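# Close both analyser doors and release them

## Task

Close both of the analyser's doors, then end with neither gripper holding anything and neither gripper in contact with either door.

## Robot and tools

Robot: two arms, left_arm and right_arm, each ending in a two-finger parallel gripper. Bases in the scene frame: left_arm at (-0.012, +0.306, 0) m, right_arm at (-0.033, -0.246, 0) m, both turned only slightly about z. Scene frame: origin on the table top midway between the arms, +x out over the table, +z up, left_arm on the +y side. The arm names do not match the left or right side of any picture.

Gripper frame: fingers point along the gripper's +z axis and close along its y axis. The reported end_effector_position is the point between the finger pads, roughly 1 cm short of the tips. Each wrist carries a camera mount that adds bulk near the wrist.

Tools:
- execute_actions {actions, pictures}. actions holds at most one item. An empty list only reports the state (with pictures). An action item is {"rows": [...], "steps": n}: up to 15 rows, n at most 15 (default 15), each step lasting 1/30 s; one row per step, the final row repeating if rows run out. A wait item is {"steps": n} with n up to 300, counted from the previous result, so reply time is included. A call that is refused sends nothing. pictures true adds camera images.
- Row layout: one flat list of 14 numbers, each in [-1, 1], both arms always included: left_arm dx, dy, dz, rx, ry, rz, opening, then right_arm dx, dy, dz, rx, ry, rz, opening. dx..rz are an offset, expressed in that gripper's own axes, from the gripper pose printed in the last result showing it (before any such result, and for later calls within one reply, from where the gripper is when the action begins). Every row is measured from that same reference, not from the row before. Scale: 1.0 equals 0.6 m of translation or 180 degrees of rotation; rx, ry, rz form one rotation vector. Opening is absolute, not an offset: +1 fully open (0.094 m), -1 closed. All-zero offsets pull the arm back to the reference pose; they do not mean "stay idle".
- move {target, speed}. target is one 14-number row laid out exactly as above (offsets from the same reference, openings absolute). Both grippers travel straight toward their targets and finish together, in 0.5 to 10 s; anything longer is cut off at 10 s short of the goal. speed is path top speed in m/s, 0.002 to 0.5, default 0.25; rotation is capped at twice that in rad/s. Paths ignore obstacles and the other arm; real motion lags, strays and can overshoot speed, especially with a nearly straight arm. Faster contact means a harder hit, and aiming further beyond a contact presses harder. The opening is sent when the move starts.
- wait {seconds}: 0 to 10 s, nothing new is sent.
- zoom_image {camera, region}: camera is cam_head_left, cam_head_right, cam_left_wrist or cam_right_wrist (each 504x504); region [x0, y0, x1, y1] in pixels from the top-left, no larger than 504 by 504.
- read_manual {section}: only returns licence text.
- finished_scene {scene}: give the current scene number; ends it for good and reports success.

Control details: each step, the commanded pose is clipped to within 70 mm and 16 degrees of the measured pose, then damped inverse kinematics tracks it, favouring position over orientation. After an action, the arm continues only to its last clipped pose, so big moves need several calls; check the result and send the remainder. Arms tend to finish a centimetre or more low and can keep sagging; to hold an arm still, send the offset back to its desired pose in the first call of a reply and zeros in later calls, aiming higher if it still droops. Elbows never fully straighten. Joint limits (rad): waist -2.618..3.054, shoulder 0..3.142, elbow 0..3.142, wrist pitch -1.571..1.571, wrist yaw -1.571..1.571, wrist roll -2.094..2.094.

Timing: the simulation runs while you think. The last 4 steps of every action are held back and execute during your reply; an action must therefore have at least 4 steps. A move's path begins once the robot settles (3 s at most).

Results: a state line per arm with position (m) and quat_wxyz in the scene frame (printed positions may be off, more at long reach); grip_measured, the finger opening on the command scale (per-gripper error up to about 1 mm); Joint positions, whose last value is the opening in metres; a Hand target line when nothing is held back. HELD marks steps where the controller withheld part of your row; "pose unreachable" names an arm whose command the clearance check altered. move adds a "move:" line: done, off_target, moving, held or fault, plus limits (paced = pose clipped; held = some steps blocked, after which the arm may surge) and each gripper's distance to target. FAULT and OVER-TEMPERATURE FAULT lines report stops. MOTOR HOT warns from 75 °C; at 90 °C that arm is stopped 10 s, and at 100 °C it goes limp and falls.

Gripping: command about 0.03 below grip_measured for a firm hold, less for lighter. Pads push about 50 to 62 N.

Avoid: arms striking or pressing each other, knocking anything off the table, slamming doors, hard pushes, drops and slips. Parts may get brief tugs or objects small pushes from outside. For this job, swing each door shut gently, then open the fingers and back both grippers away so nothing touches a door.

Each tool is called after "Request:" by a JSON object that holds its "op" and its "data".

## Session

Request:
{"op": "execute_actions", "data": {"actions": []}}

Scene clock: 0.00 s of 4800.00 s.
left_arm: end_effector_position=(+0.0200, +0.0733, +0.1084) grip_measured=+1.000 end_effector_quat_wxyz=(-0.088, +0.299, +0.942, -0.122) | right_arm: end_effector_position=(+0.1294, -0.5567, +0.2546) grip_measured=+1.000 end_effector_quat_wxyz=(-0.037, -0.119, +0.965, -0.232)
Joint positions: left_arm=[-1.265  1.333  0.987 -1.135  0.29  -0.62   0.094] | right_arm=[-0.994  1.58   1.729 -1.333  0.283 -1.251  0.094]
Joint velocities: left_arm=[ 0.002 -0.007 -0.027 -0.037 -0.125 -0.022  0.   ] | right_arm=[-0.012 -0.002  0.002  0.022 -0.022  0.051  0.   ]
Hand target (left_arm): +0.021, +0.071, +0.112; -0.082, +0.302, +0.941, -0.129
Hand target (right_arm): +0.128, -0.555, +0.255; -0.038, -0.119, +0.965, -0.230

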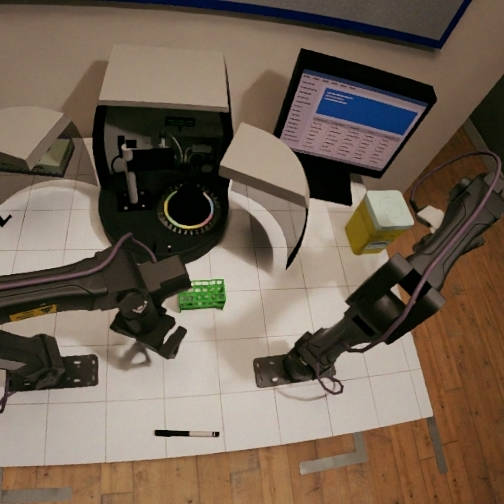

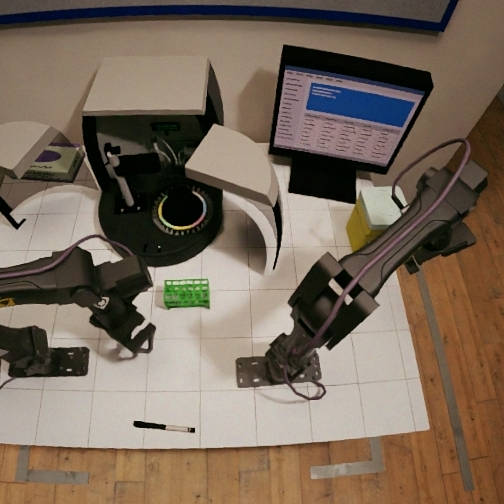

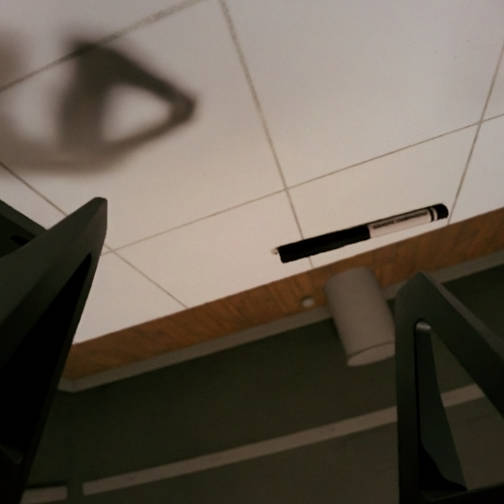

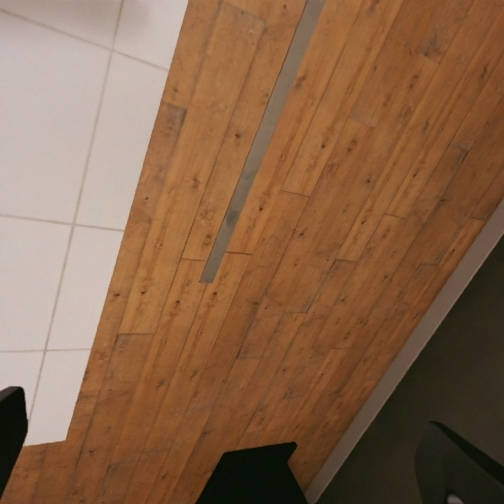

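Request:
{"op": "move", "data": {"target": [-0.238,-0.025,-0.07,-0.098,0.013,0.28,1,-0.30,0.278,-0.236,-0.303,-0.355,0.243,-1], "speed": 0.4}}

Request:
{"op": "move", "data": {"target": [0,0,0.08,0,0,0,1,0,0,0,0,0,0,-1]}}

Scene clock: 3.43 s of 4800.00 s.
left_arm: end_effector_position=(+0.1295, -0.0080, +0.1357) grip_measured=+1.000 end_effector_quat_wxyz=(-0.013, +0.683, +0.730, -0.002) | right_arm: end_effector_position=(+0.2705, -0.3169, +0.2862) grip_measured=-0.984 end_effector_quat_wxyz=(+0.484, +0.149, +0.811, +0.293)
Joint positions: left_arm=[-1.187  1.872  1.685 -1.405  0.014  0.36   0.094] | right_arm=[-0.769  1.073  1.01  -0.629 -0.974  0.125  0.001]
Joint velocities: left_arm=[-0.007  0.007  0.012 -0.022 -0.066 -0.022  0.   ] | right_arm=[-0.017 -0.007 -0.017  0.007  0.081  0.022  0.001]
Hand target (left_arm): +0.138, -0.013, +0.140; -0.002, +0.682, +0.731, -0.001
Hand target (right_arm): +0.267, -0.311, +0.285; +0.486, +0.144, +0.810, +0.293
Off the commanded pose (left_arm): 0.011 m, 1 deg.
Off the commanded pose (right_arm): 0.009 m, 1 deg.
Kept back: nothing.
move: off_target (left_arm)

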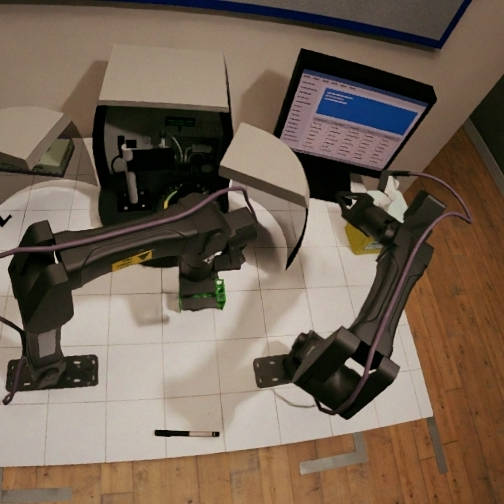

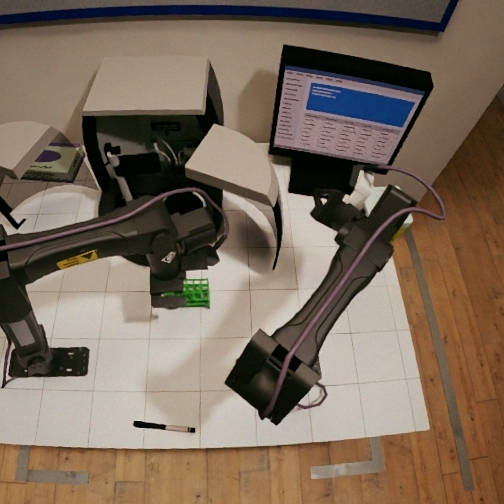

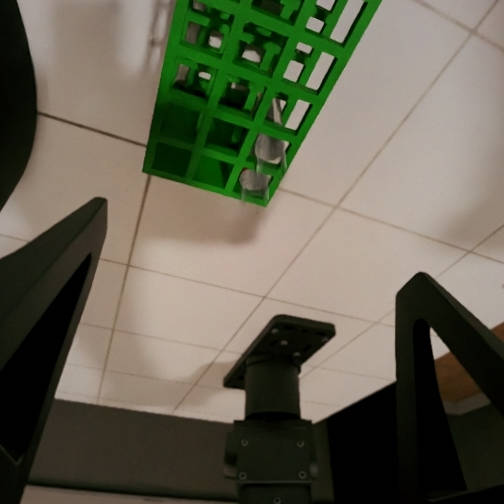

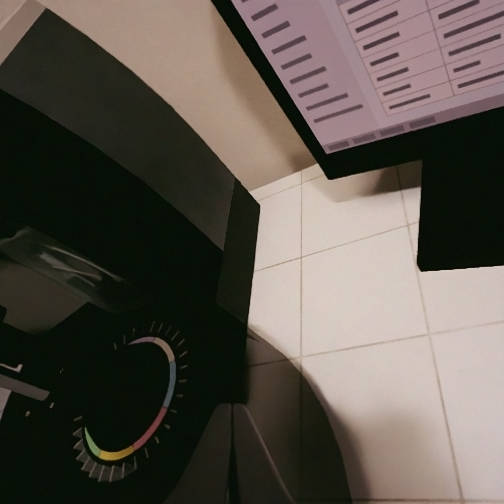

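Scene clock: 4.43 s of 4800.00 s.
left_arm: end_effector_position=(+0.1295, -0.0080, +0.0935) grip_measured=+1.000 end_effector_quat_wxyz=(-0.010, +0.683, +0.730, -0.003) | right_arm: end_effector_position=(+0.2705, -0.3170, +0.2862) grip_measured=-0.984 end_effector_quat_wxyz=(+0.485, +0.149, +0.811, +0.293)
Joint positions: left_arm=[-1.187  1.872  1.517 -1.233  0.014  0.36   0.094] | right_arm=[-0.769  1.073  1.01  -0.628 -0.974  0.125  0.001]
Joint velocities: left_arm=[-0.002 -0.012 -0.027 -0.022 -0.007  0.007  0.   ] | right_arm=[-0.012 -0.012  0.002  0.022 -0.051  0.007  0.   ]
Hand target (left_arm): +0.129, -0.008, +0.088; -0.013, +0.683, +0.730, -0.002
Hand target (right_arm): +0.270, -0.317, +0.286; +0.484, +0.149, +0.811, +0.293
Off the commanded pose (left_arm): 0.006 m, 0 deg.
Off the commanded pose (right_arm): 0.000 m, 0 deg.
Kept back: nothing.
move: done

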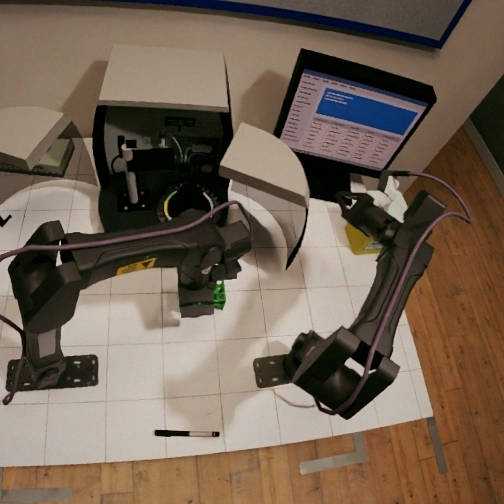

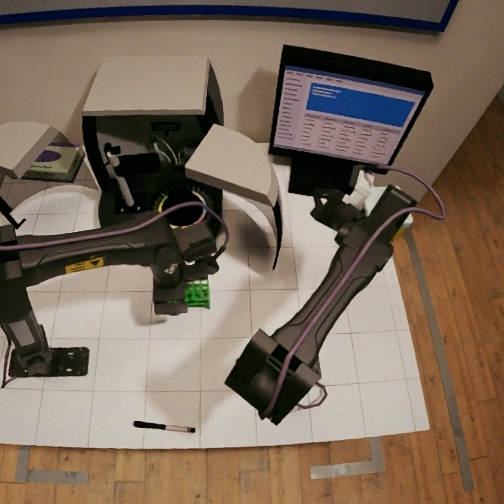

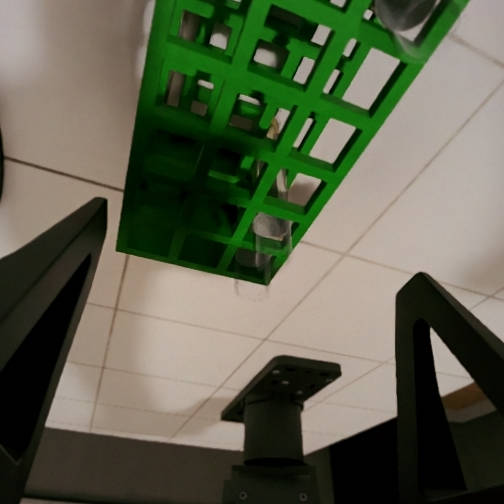

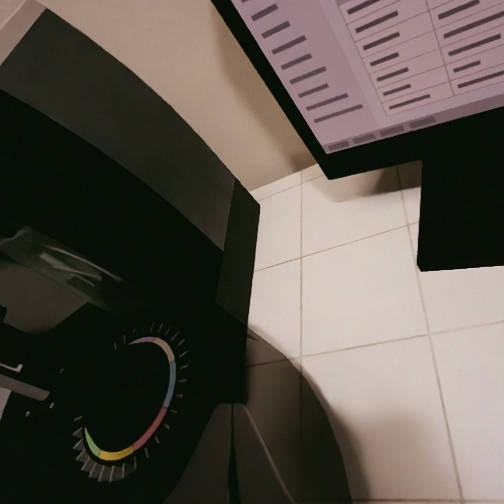

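Request:
{"op": "move", "data": {"target": [-0.05,0.018,0.055,0,0,0,1,0,0,0,0,0,0,-1], "speed": 0.1}}

Scene clock: 5.60 s of 4800.00 s.
left_arm: end_effector_position=(+0.1369, -0.0243, +0.0542) grip_measured=+1.000 end_effector_quat_wxyz=(-0.030, +0.683, +0.730, +0.005) | right_arm: end_effector_position=(+0.2705, -0.3170, +0.2862) grip_measured=-0.984 end_effector_quat_wxyz=(+0.485, +0.149, +0.811, +0.293)
Joint positions: left_arm=[-1.187  2.007  1.543 -1.167  0.014  0.36   0.094] | right_arm=[-0.769  1.073  1.01  -0.628 -0.974  0.125  0.001]
Joint velocities: left_arm=[-0.002 -0.002  0.012 -0.037 -0.022  0.022  0.   ] | right_arm=[ 0.017  0.002  0.002 -0.022  0.022  0.037 -0.001]
Hand target (left_arm): +0.142, -0.037, +0.060; -0.010, +0.683, +0.730, -0.003
Hand target (right_arm): +0.270, -0.317, +0.286; +0.485, +0.149, +0.811, +0.293
Off the commanded pose (left_arm): 0.015 m, 2 deg.
Off the commanded pose (right_arm): 0.000 m, 0 deg.
Kept back: nothing.
move: off_target (left_arm)

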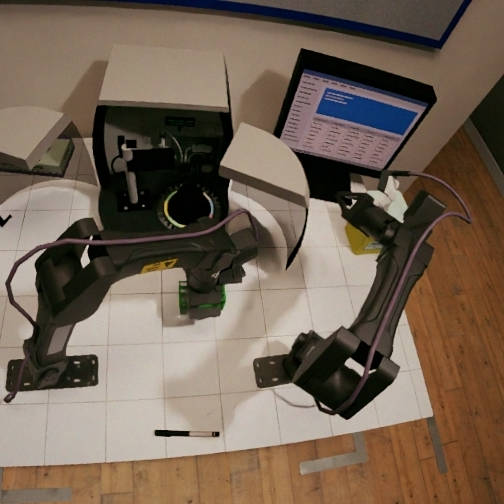

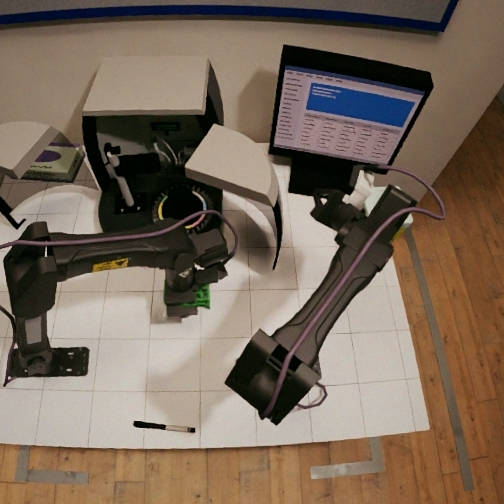

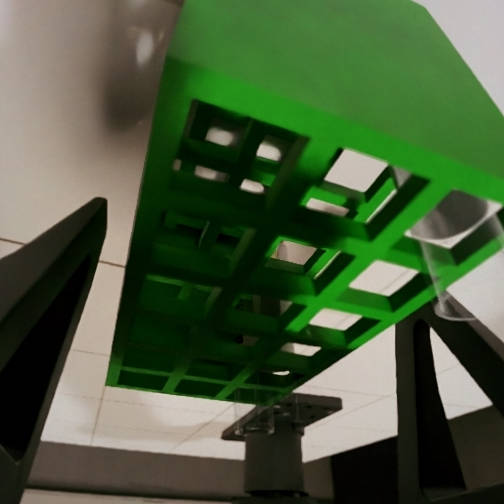

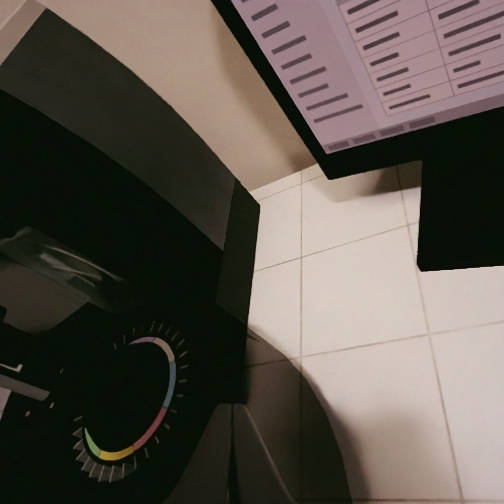

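Request:
{"op": "move", "data": {"target": [0,-0.12,0.0,0,0,0,0.55,0,0,0,0,0,0,-1], "speed": 0.06}}

Request:
{"op": "move", "data": {"target": [0,0,-0.14,0,0,0,1,0,0,0,0,0,0,-1], "speed": 0.15}}

Scene clock: 7.37 s of 4800.00 s.
left_arm: end_effector_position=(+0.0692, -0.0289, +0.0493) grip_measured=+0.552 end_effector_quat_wxyz=(-0.041, +0.684, +0.728, +0.018) | right_arm: end_effector_position=(+0.2705, -0.3170, +0.2862) grip_measured=-0.984 end_effector_quat_wxyz=(+0.485, +0.149, +0.811, +0.293)
Joint positions: left_arm=[-1.372  1.972  1.472 -1.158  0.015  0.179  0.073] | right_arm=[-0.769  1.073  1.01  -0.628 -0.974  0.125  0.001]
Joint velocities: left_arm=[-0.007  0.012 -0.017 -0.037 -0.037 -0.066  0.001] | right_arm=[ 0.002  0.002 -0.002  0.007  0.007 -0.007 -0.001]
Hand target (left_arm): +0.065, -0.030, +0.056; -0.031, +0.683, +0.730, +0.005
Hand target (right_arm): +0.270, -0.317, +0.286; +0.485, +0.149, +0.811, +0.293
Off the commanded pose (left_arm): 0.008 m, 2 deg.
Off the commanded pose (right_arm): 0.000 m, 0 deg.
Kept back: nothing.
move: done

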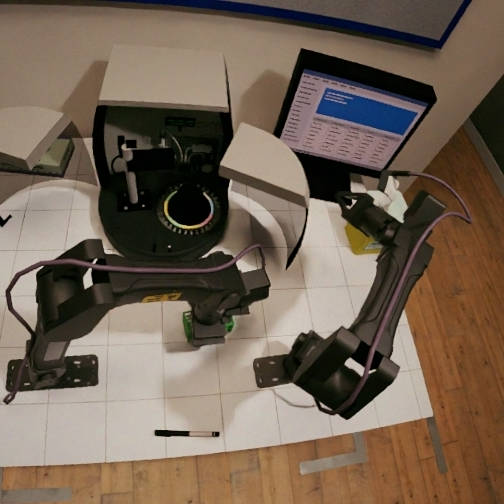

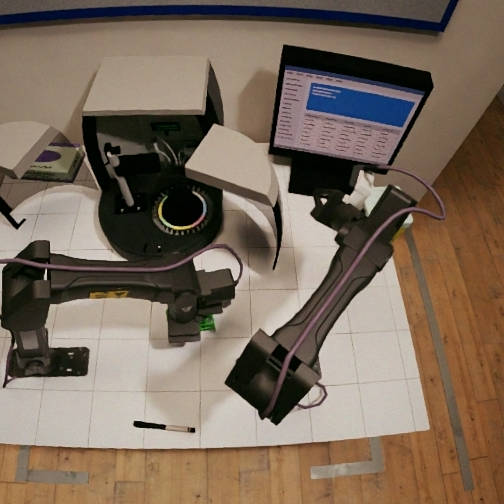

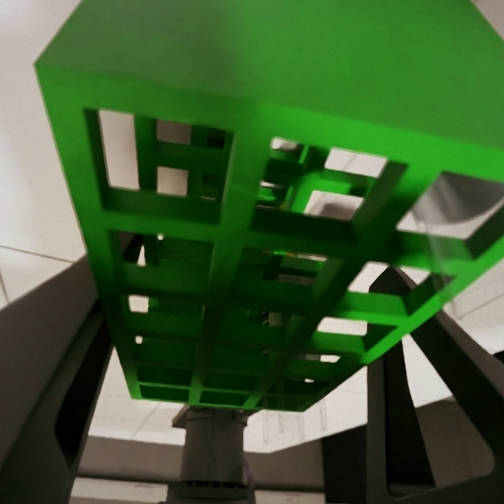

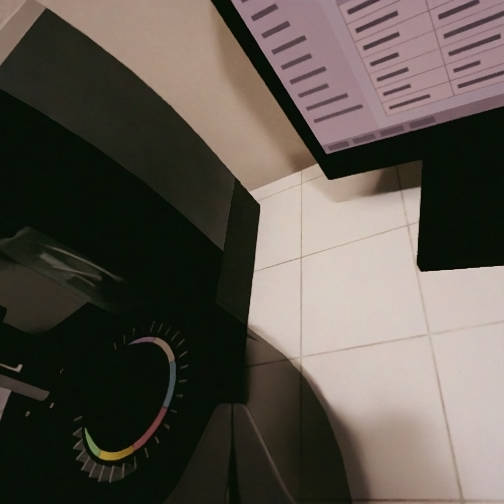

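Scene clock: 8.60 s of 4800.00 s.
left_arm: end_effector_position=(+0.0691, -0.0285, +0.1228) grip_measured=+0.998 end_effector_quat_wxyz=(-0.056, +0.683, +0.728, +0.027) | right_arm: end_effector_position=(+0.2705, -0.3170, +0.2862) grip_measured=-0.984 end_effector_quat_wxyz=(+0.485, +0.149, +0.811, +0.293)
Joint positions: left_arm=[-1.372  1.972  1.762 -1.484  0.015  0.179  0.094] | right_arm=[-0.769  1.073  1.01  -0.628 -0.974  0.125  0.001]
Joint velocities: left_arm=[-0.002  0.002 -0.012 -0.037 -0.007 -0.051 -0.001] | right_arm=[-0.012  0.002 -0.002  0.037  0.007  0.022 -0.001]
Hand target (left_arm): +0.072, -0.034, +0.133; -0.041, +0.684, +0.728, +0.018
Hand target (right_arm): +0.270, -0.317, +0.286; +0.485, +0.149, +0.811, +0.293
Off the commanded pose (left_arm): 0.013 m, 2 deg.
Off the commanded pose (right_arm): 0.000 m, 0 deg.
Kept back: nothing.
move: off_target (left_arm)

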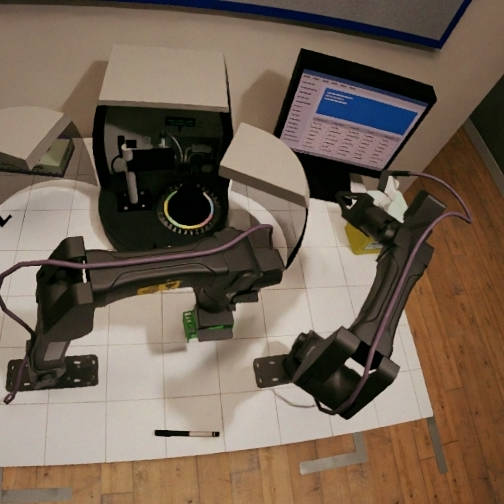

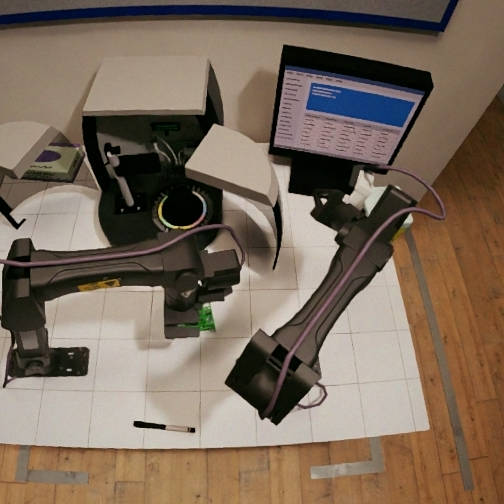

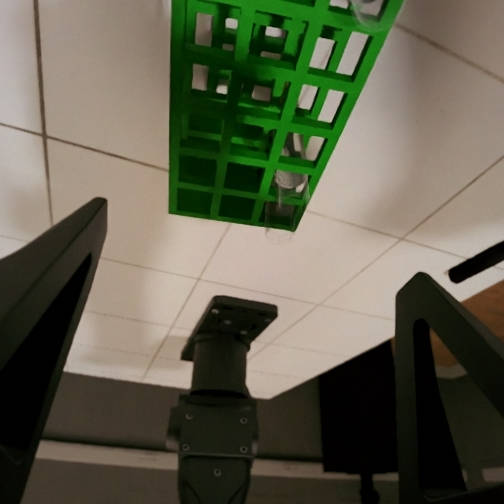

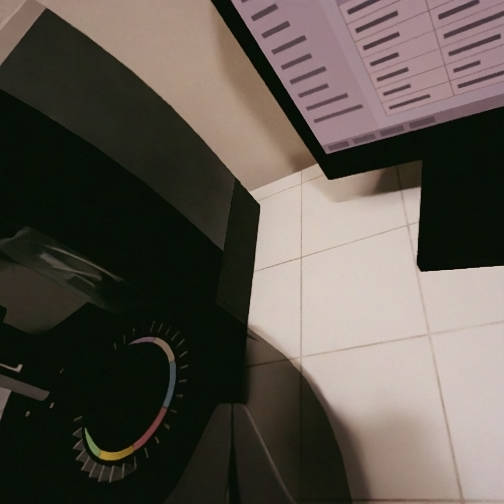

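Request:
{"op": "move", "data": {"target": [0.58,0.22,-0.35,-0.19,-0.26,-0.458,-1,0.128,0.166,0.043,0,0,0,-1], "speed": 0.4}}

Scene clock: 11.90 s of 4800.00 s.
left_arm: end_effector_position=(+0.1836, +0.3000, +0.3481) grip_measured=-0.998 end_effector_quat_wxyz=(+0.392, +0.002, +0.920, +0.008) | right_arm: end_effector_position=(+0.2581, -0.1911, +0.2892) grip_measured=-0.984 end_effector_quat_wxyz=(+0.480, +0.151, +0.812, +0.294)
Joint positions: left_arm=[-0.186  0.902  1.544 -1.413 -0.115 -0.089  0.   ] | right_arm=[-0.081  0.776  0.852 -0.48  -0.373  0.579  0.001]
Joint velocities: left_arm=[-0.002  0.002 -0.002 -0.007  0.051  0.037  0.   ] | right_arm=[-0.012 -0.007  0.007 -0.022 -0.007 -0.037  0.001]
Hand target (left_arm): +0.180, +0.301, +0.365; +0.423, +0.002, +0.906, +0.003
Hand target (right_arm): +0.253, -0.189, +0.286; +0.482, +0.149, +0.811, +0.295
Off the commanded pose (left_arm): 0.020 m, 4 deg.
Off the commanded pose (right_arm): 0.008 m, 1 deg.
Kept back: nothing.
move: off_target (left_arm)

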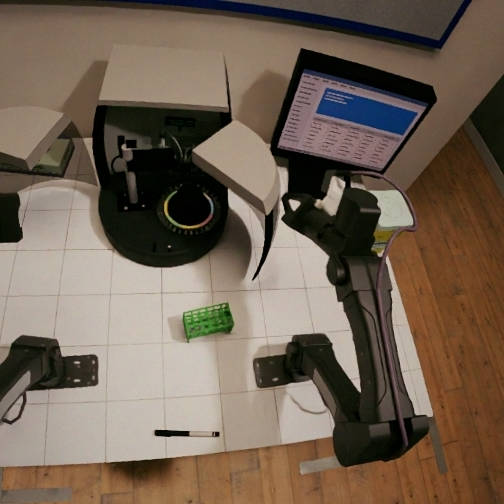

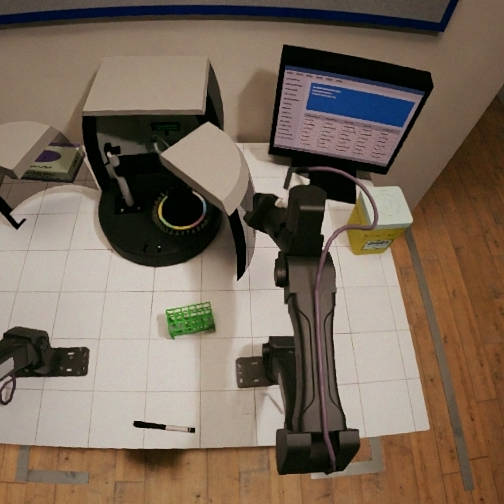

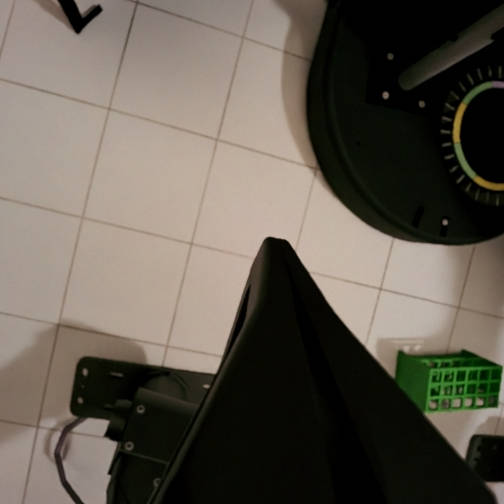

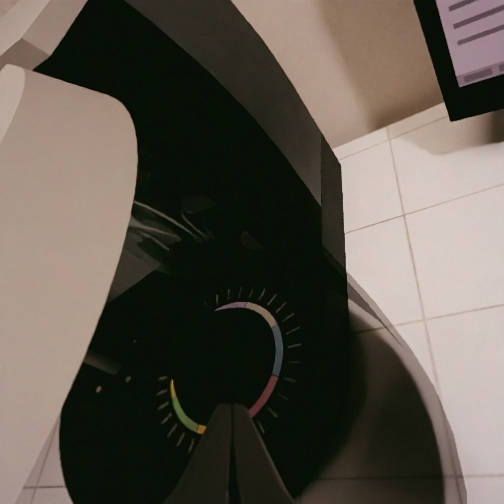

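Request:
{"op": "move", "data": {"target": [-0.09,0.383,0.143,0.142,-0.083,-0.165,-1,0.134,0.153,0.03,-0.058,0.052,-0.15,-1], "speed": 0.2}}

Scene clock: 14.60 s of 4800.00 s.
left_arm: end_effector_position=(+0.2813, +0.5265, +0.3200) grip_measured=-0.998 end_effector_quat_wxyz=(+0.472, -0.160, +0.816, -0.293) | right_arm: end_effector_position=(+0.2284, -0.0743, +0.2737) grip_measured=-0.984 end_effector_quat_wxyz=(+0.471, -0.105, +0.836, +0.260)
Joint positions: left_arm=[ 1.063  1.699  1.765 -1.393  1.166  0.558  0.   ] | right_arm=[ 0.483  0.838  0.852 -0.45  -0.092  0.337  0.001]
Joint velocities: left_arm=[-0.002 -0.007 -0.007 -0.022 -0.022  0.022 -0.   ] | right_arm=[-0.002  0.007  0.002 -0.066 -0.095 -0.022  0.   ]
Hand target (left_arm): +0.282, +0.528, +0.332; +0.489, -0.146, +0.809, -0.291
Hand target (right_arm): +0.232, -0.071, +0.285; +0.480, -0.109, +0.831, +0.260
Off the commanded pose (left_arm): 0.012 m, 2 deg.
Off the commanded pose (right_arm): 0.011 m, 1 deg.
Kept back: nothing.
move: off_target (left_arm, right_arm)

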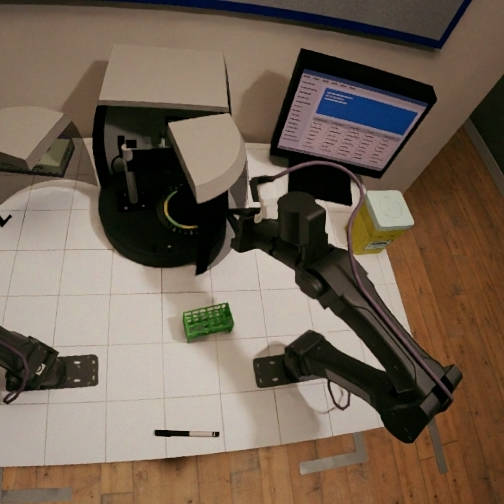

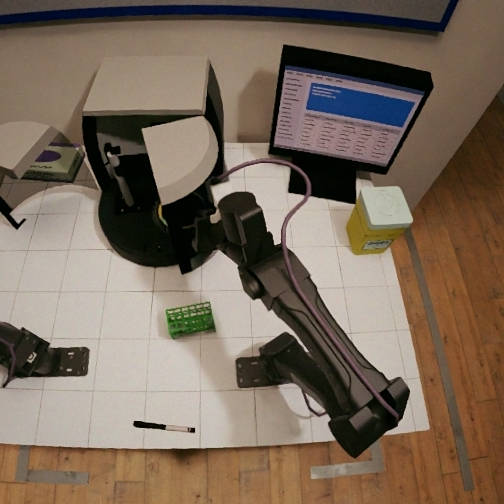

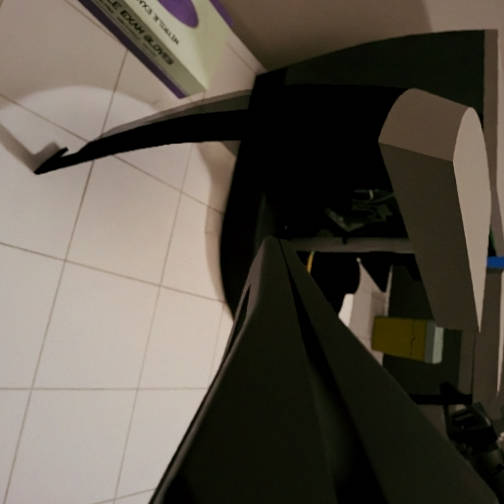

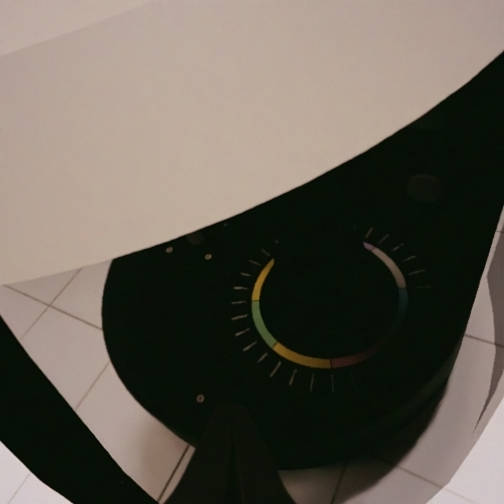

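Request:
{"op": "move", "data": {"target": [-0.043,-0.027,0.187,0.075,0.07,0.043,-1,-0.03,0.095,0.089,0,0,0,-1], "speed": 0.09}}

Scene clock: 17.13 s of 4800.00 s.
left_arm: end_effector_position=(+0.3867, +0.4935, +0.2963) grip_measured=-0.998 end_effector_quat_wxyz=(+0.406, -0.034, +0.835, -0.370) | right_arm: end_effector_position=(+0.2501, -0.0047, +0.2757) grip_measured=-0.984 end_effector_quat_wxyz=(+0.462, -0.108, +0.842, +0.258)
Joint positions: left_arm=[ 0.775  2.114  2.247 -1.577  1.16   0.654  0.   ] | right_arm=[ 0.712  1.097  0.983 -0.345  0.108  0.435  0.001]
Joint velocities: left_arm=[ 0.032 -0.007  0.012 -0.095  0.007 -0.022  0.   ] | right_arm=[-0.017 -0.007 -0.002  0.037 -0.051 -0.007 -0.001]
Hand target (left_arm): +0.390, +0.491, +0.305; +0.419, -0.018, +0.830, -0.369
Hand target (right_arm): +0.254, +0.000, +0.285; +0.471, -0.104, +0.836, +0.261
Off the commanded pose (left_arm): 0.010 m, 2 deg.
Off the commanded pose (right_arm): 0.012 m, 1 deg.
joint sent to its limit (left arm) — the command would take joint 4 (wrist pitch) past its lower limit, so that joint was sent only as far as its limit.
Kept back: nothing.
move: off_target (right_arm)

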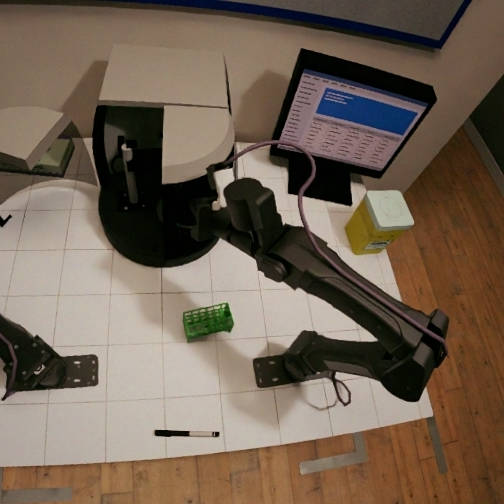

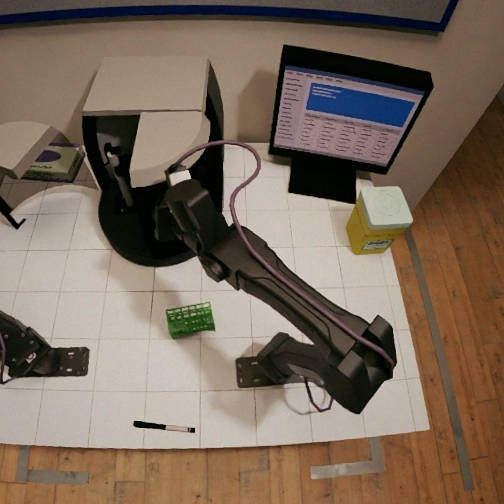

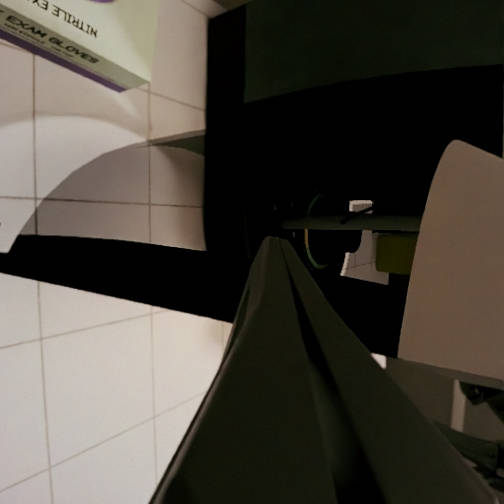

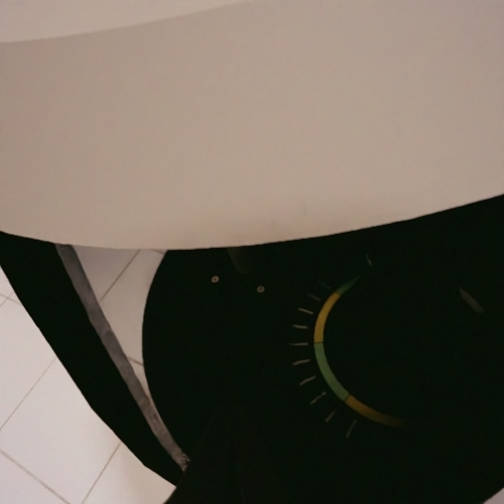

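Request:
{"op": "move", "data": {"target": [0.065,-0.12,0.068,0,0,0,-1,-0.022,0.008,0.028,0,0,0,-1], "speed": 0.07}}

Scene clock: 19.00 s of 4800.00 s.
left_arm: end_effector_position=(+0.3750, +0.4115, +0.2940) grip_measured=-0.998 end_effector_quat_wxyz=(+0.397, -0.044, +0.838, -0.373) | right_arm: end_effector_position=(+0.2526, -0.0009, +0.2720) grip_measured=-0.984 end_effector_quat_wxyz=(+0.449, -0.111, +0.850, +0.252)
Joint positions: left_arm=[ 0.63   1.727  1.693 -1.124  1.111  0.31   0.   ] | right_arm=[ 0.712  1.131  1.016 -0.378  0.101  0.435  0.001]
Joint velocities: left_arm=[-0.012 -0.007 -0.037  0.095 -0.037 -0.139 -0.   ] | right_arm=[-0.012  0.002 -0.002 -0.007  0.051  0.037 -0.   ]
Hand target (left_arm): +0.372, +0.404, +0.301; +0.405, -0.033, +0.835, -0.371
Hand target (right_arm): +0.267, +0.006, +0.281; +0.462, -0.108, +0.842, +0.257
Off the commanded pose (left_arm): 0.011 m, 2 deg.
Off the commanded pose (right_arm): 0.019 m, 2 deg.
Kept back: nothing.
move: off_target (left_arm, right_arm)

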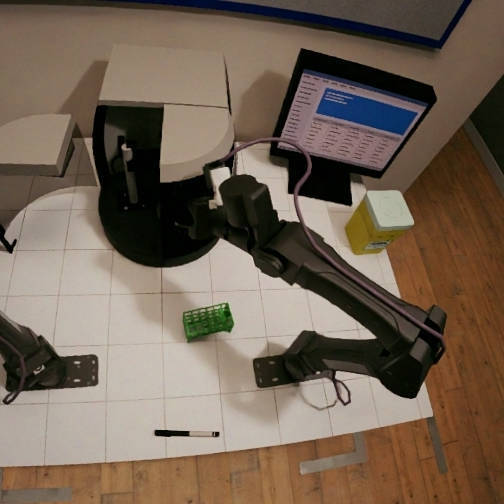

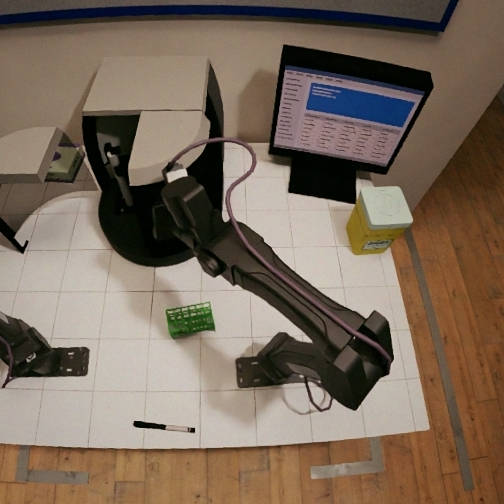

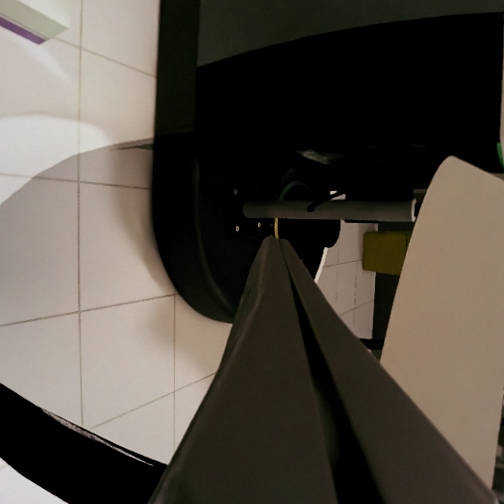

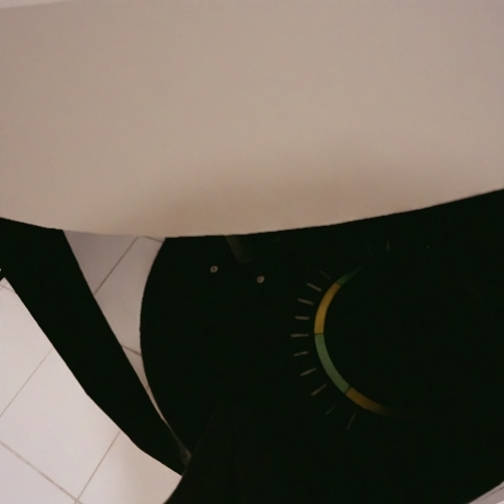

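Request:
{"op": "move", "data": {"target": [0.16,-0.155,-0.032,0,0,0,-1,0,-0.02,-0.12,0,0,0,-1], "speed": 0.11}}

Request:
{"op": "move", "data": {"target": [0.094,-0.16,0.085,0,0,0.05,-1,0,0,0,0,0,0,-1], "speed": 0.1}}

Scene clock: 20.97 s of 4800.00 s.
left_arm: end_effector_position=(+0.2829, +0.3302, +0.3025) grip_measured=-0.998 end_effector_quat_wxyz=(+0.400, -0.049, +0.840, -0.364) | right_arm: end_effector_position=(+0.2104, -0.0414, +0.2902) grip_measured=-0.984 end_effector_quat_wxyz=(+0.442, -0.112, +0.854, +0.248)
Joint positions: left_arm=[ 0.594  1.239  1.279 -1.108  1.077  0.214  0.   ] | right_arm=[ 0.707  0.931  1.016 -0.595  0.095  0.434  0.001]
Joint velocities: left_arm=[ 0.002  0.007  0.002 -0.051 -0.037 -0.037 -0.   ] | right_arm=[-0.022 -0.007 -0.007 -0.066 -0.007  0.007  0.001]
Hand target (left_arm): +0.276, +0.320, +0.303; +0.396, -0.044, +0.838, -0.373
Hand target (right_arm): +0.206, -0.048, +0.302; +0.449, -0.111, +0.850, +0.252
Off the commanded pose (left_arm): 0.012 m, 1 deg.
Off the commanded pose (right_arm): 0.015 m, 1 deg.
Kept back: nothing.
move: off_target (left_arm, right_arm)

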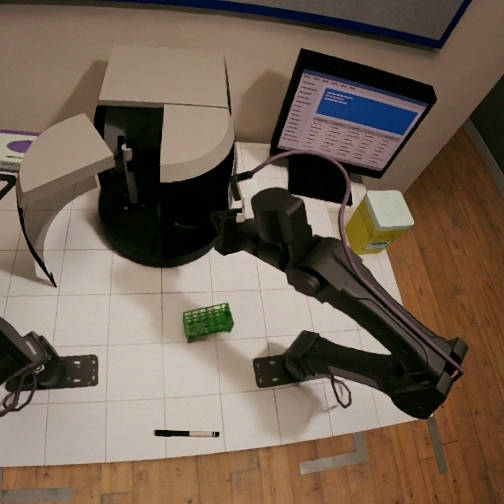

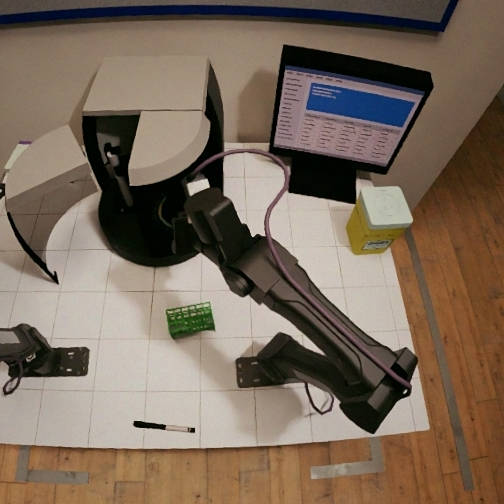

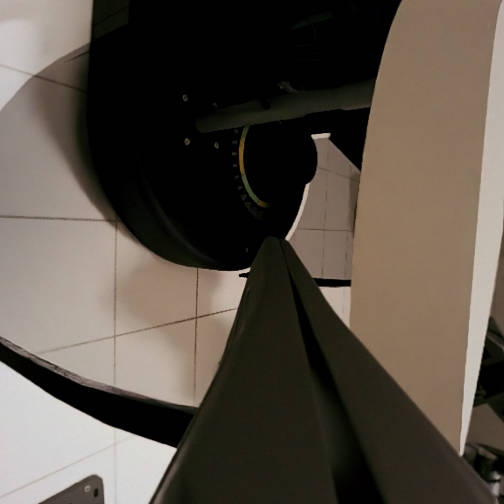

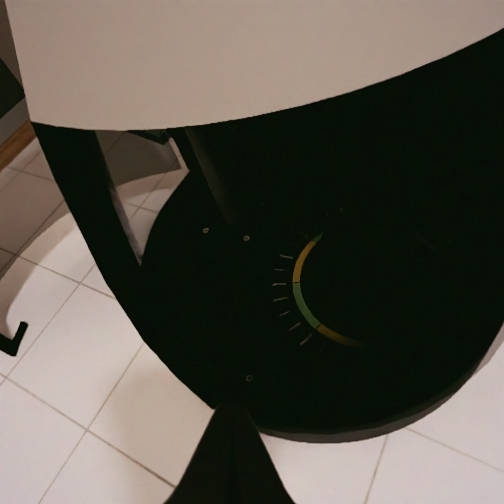

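Scene clock: 22.73 s of 4800.00 s.
left_arm: end_effector_position=(+0.2650, +0.2124, +0.3047) grip_measured=-0.998 end_effector_quat_wxyz=(+0.413, +0.010, +0.847, -0.335) | right_arm: end_effector_position=(+0.2104, -0.0414, +0.2902) grip_measured=-0.984 end_effector_quat_wxyz=(+0.442, -0.112, +0.854, +0.248)
Joint positions: left_arm=[ 0.006  0.919  1.054 -0.716  0.654 -0.289  0.   ] | right_arm=[ 0.707  0.931  1.016 -0.595  0.095  0.434  0.001]
Joint velocities: left_arm=[ 0.007 -0.012 -0.007 -0.007 -0.037 -0.007  0.001] | right_arm=[-0.012 -0.012 -0.002  0.037 -0.007  0.051 -0.   ]
Hand target (left_arm): +0.261, +0.211, +0.308; +0.426, +0.017, +0.842, -0.332
Hand target (right_arm): +0.210, -0.041, +0.290; +0.442, -0.112, +0.854, +0.248
Off the commanded pose (left_arm): 0.006 m, 2 deg.
Off the commanded pose (right_arm): 0.000 m, 0 deg.
Kept back: nothing.
move: done

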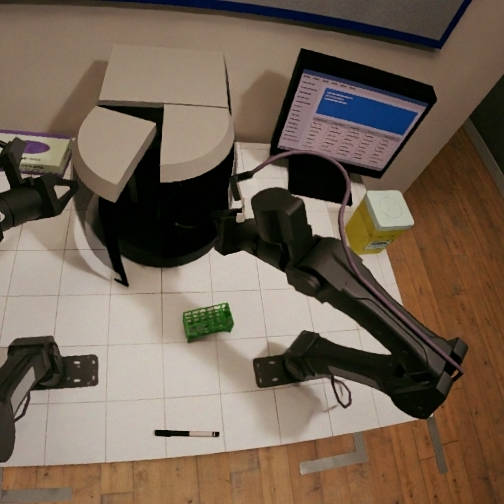

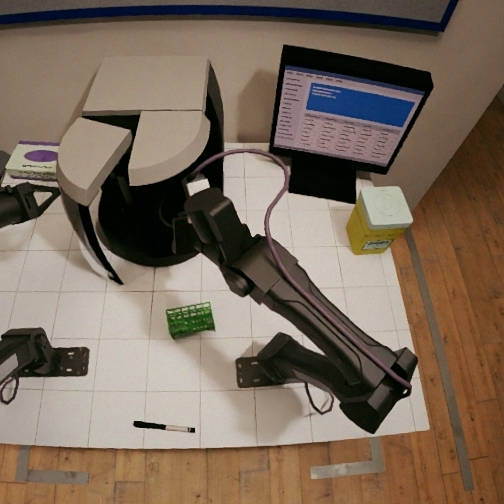

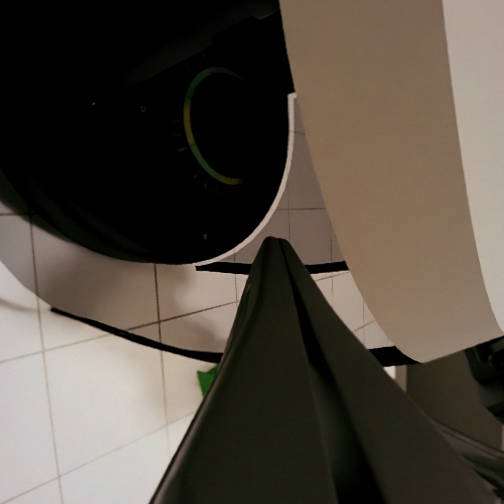

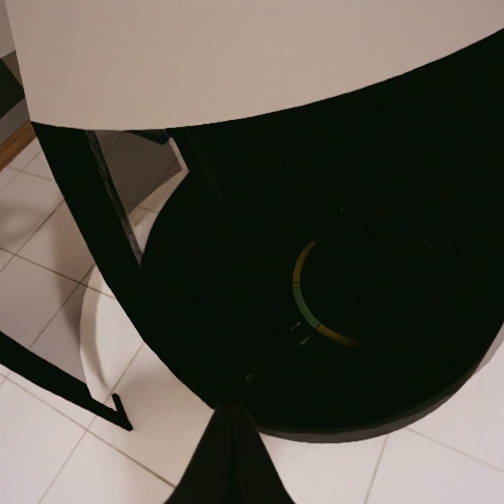

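Request:
{"op": "move", "data": {"target": [0.033,-0.088,0.098,0,0,0,-1,0,0,0,0,0,0,-1], "speed": 0.055}}

Request:
{"op": "zoom_image", "data": {"camera": "cam_head_left", "region": [60,80,280,300]}}

Scene clock: 24.77 s of 4800.00 s.
left_arm: end_effector_position=(+0.2708, +0.1362, +0.3050) grip_measured=-0.998 end_effector_quat_wxyz=(+0.414, +0.014, +0.843, -0.342) | right_arm: end_effector_position=(+0.2104, -0.0414, +0.2902) grip_measured=-0.984 end_effector_quat_wxyz=(+0.442, -0.112, +0.854, +0.248)
Joint positions: left_arm=[-0.437  0.961  1.028 -0.523  0.283 -0.538  0.   ] | right_arm=[ 0.707  0.931  1.016 -0.595  0.095  0.434  0.001]
Joint velocities: left_arm=[-0.012 -0.017 -0.007 -0.022  0.022 -0.022 -0.001] | right_arm=[ 0.012  0.002 -0.007 -0.037  0.022  0.037 -0.   ]
Hand target (left_arm): +0.278, +0.134, +0.295; +0.412, +0.011, +0.847, -0.334
Hand target (right_arm): +0.210, -0.041, +0.290; +0.442, -0.112, +0.854, +0.248
Off the commanded pose (left_arm): 0.013 m, 1 deg.
Off the commanded pose (right_arm): 0.000 m, 0 deg.
Kept back: nothing.
move: off_target (left_arm)

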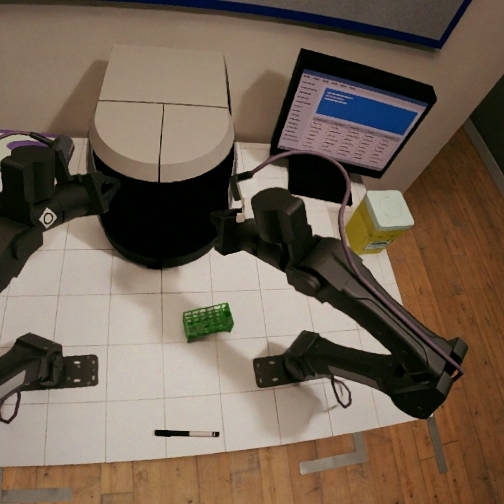

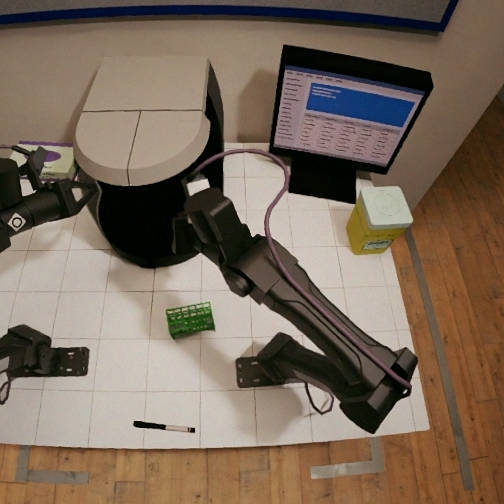

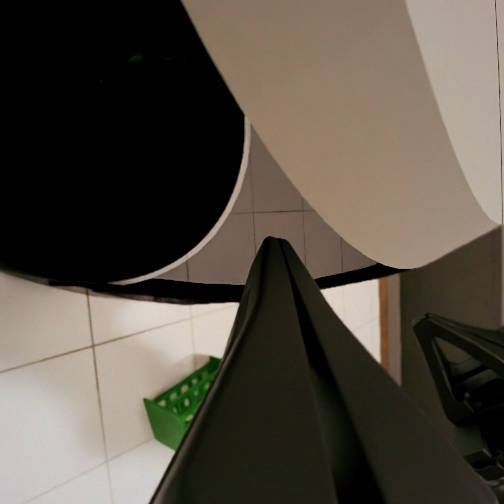

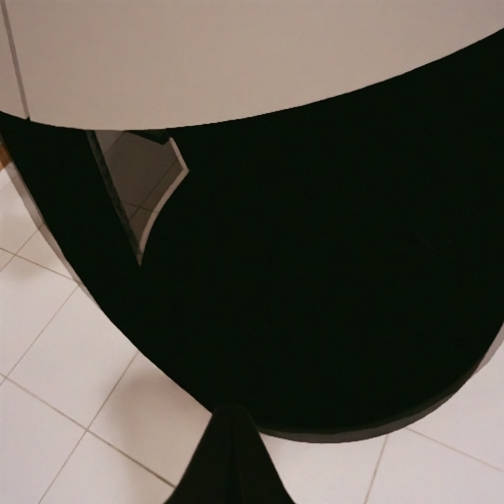

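Region (60, 80, 280, 300) of cam_head_left's 504x504 image, scaled by 2.291, with more detail than that image has.

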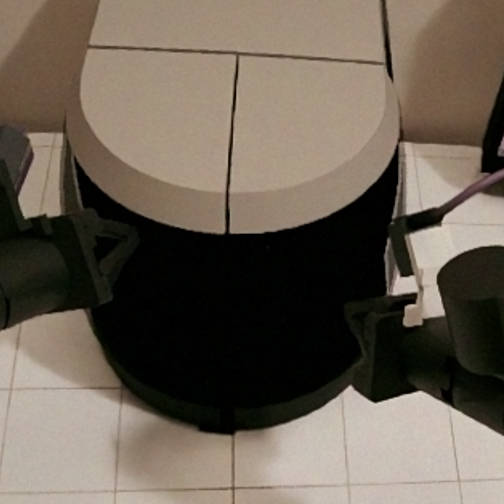

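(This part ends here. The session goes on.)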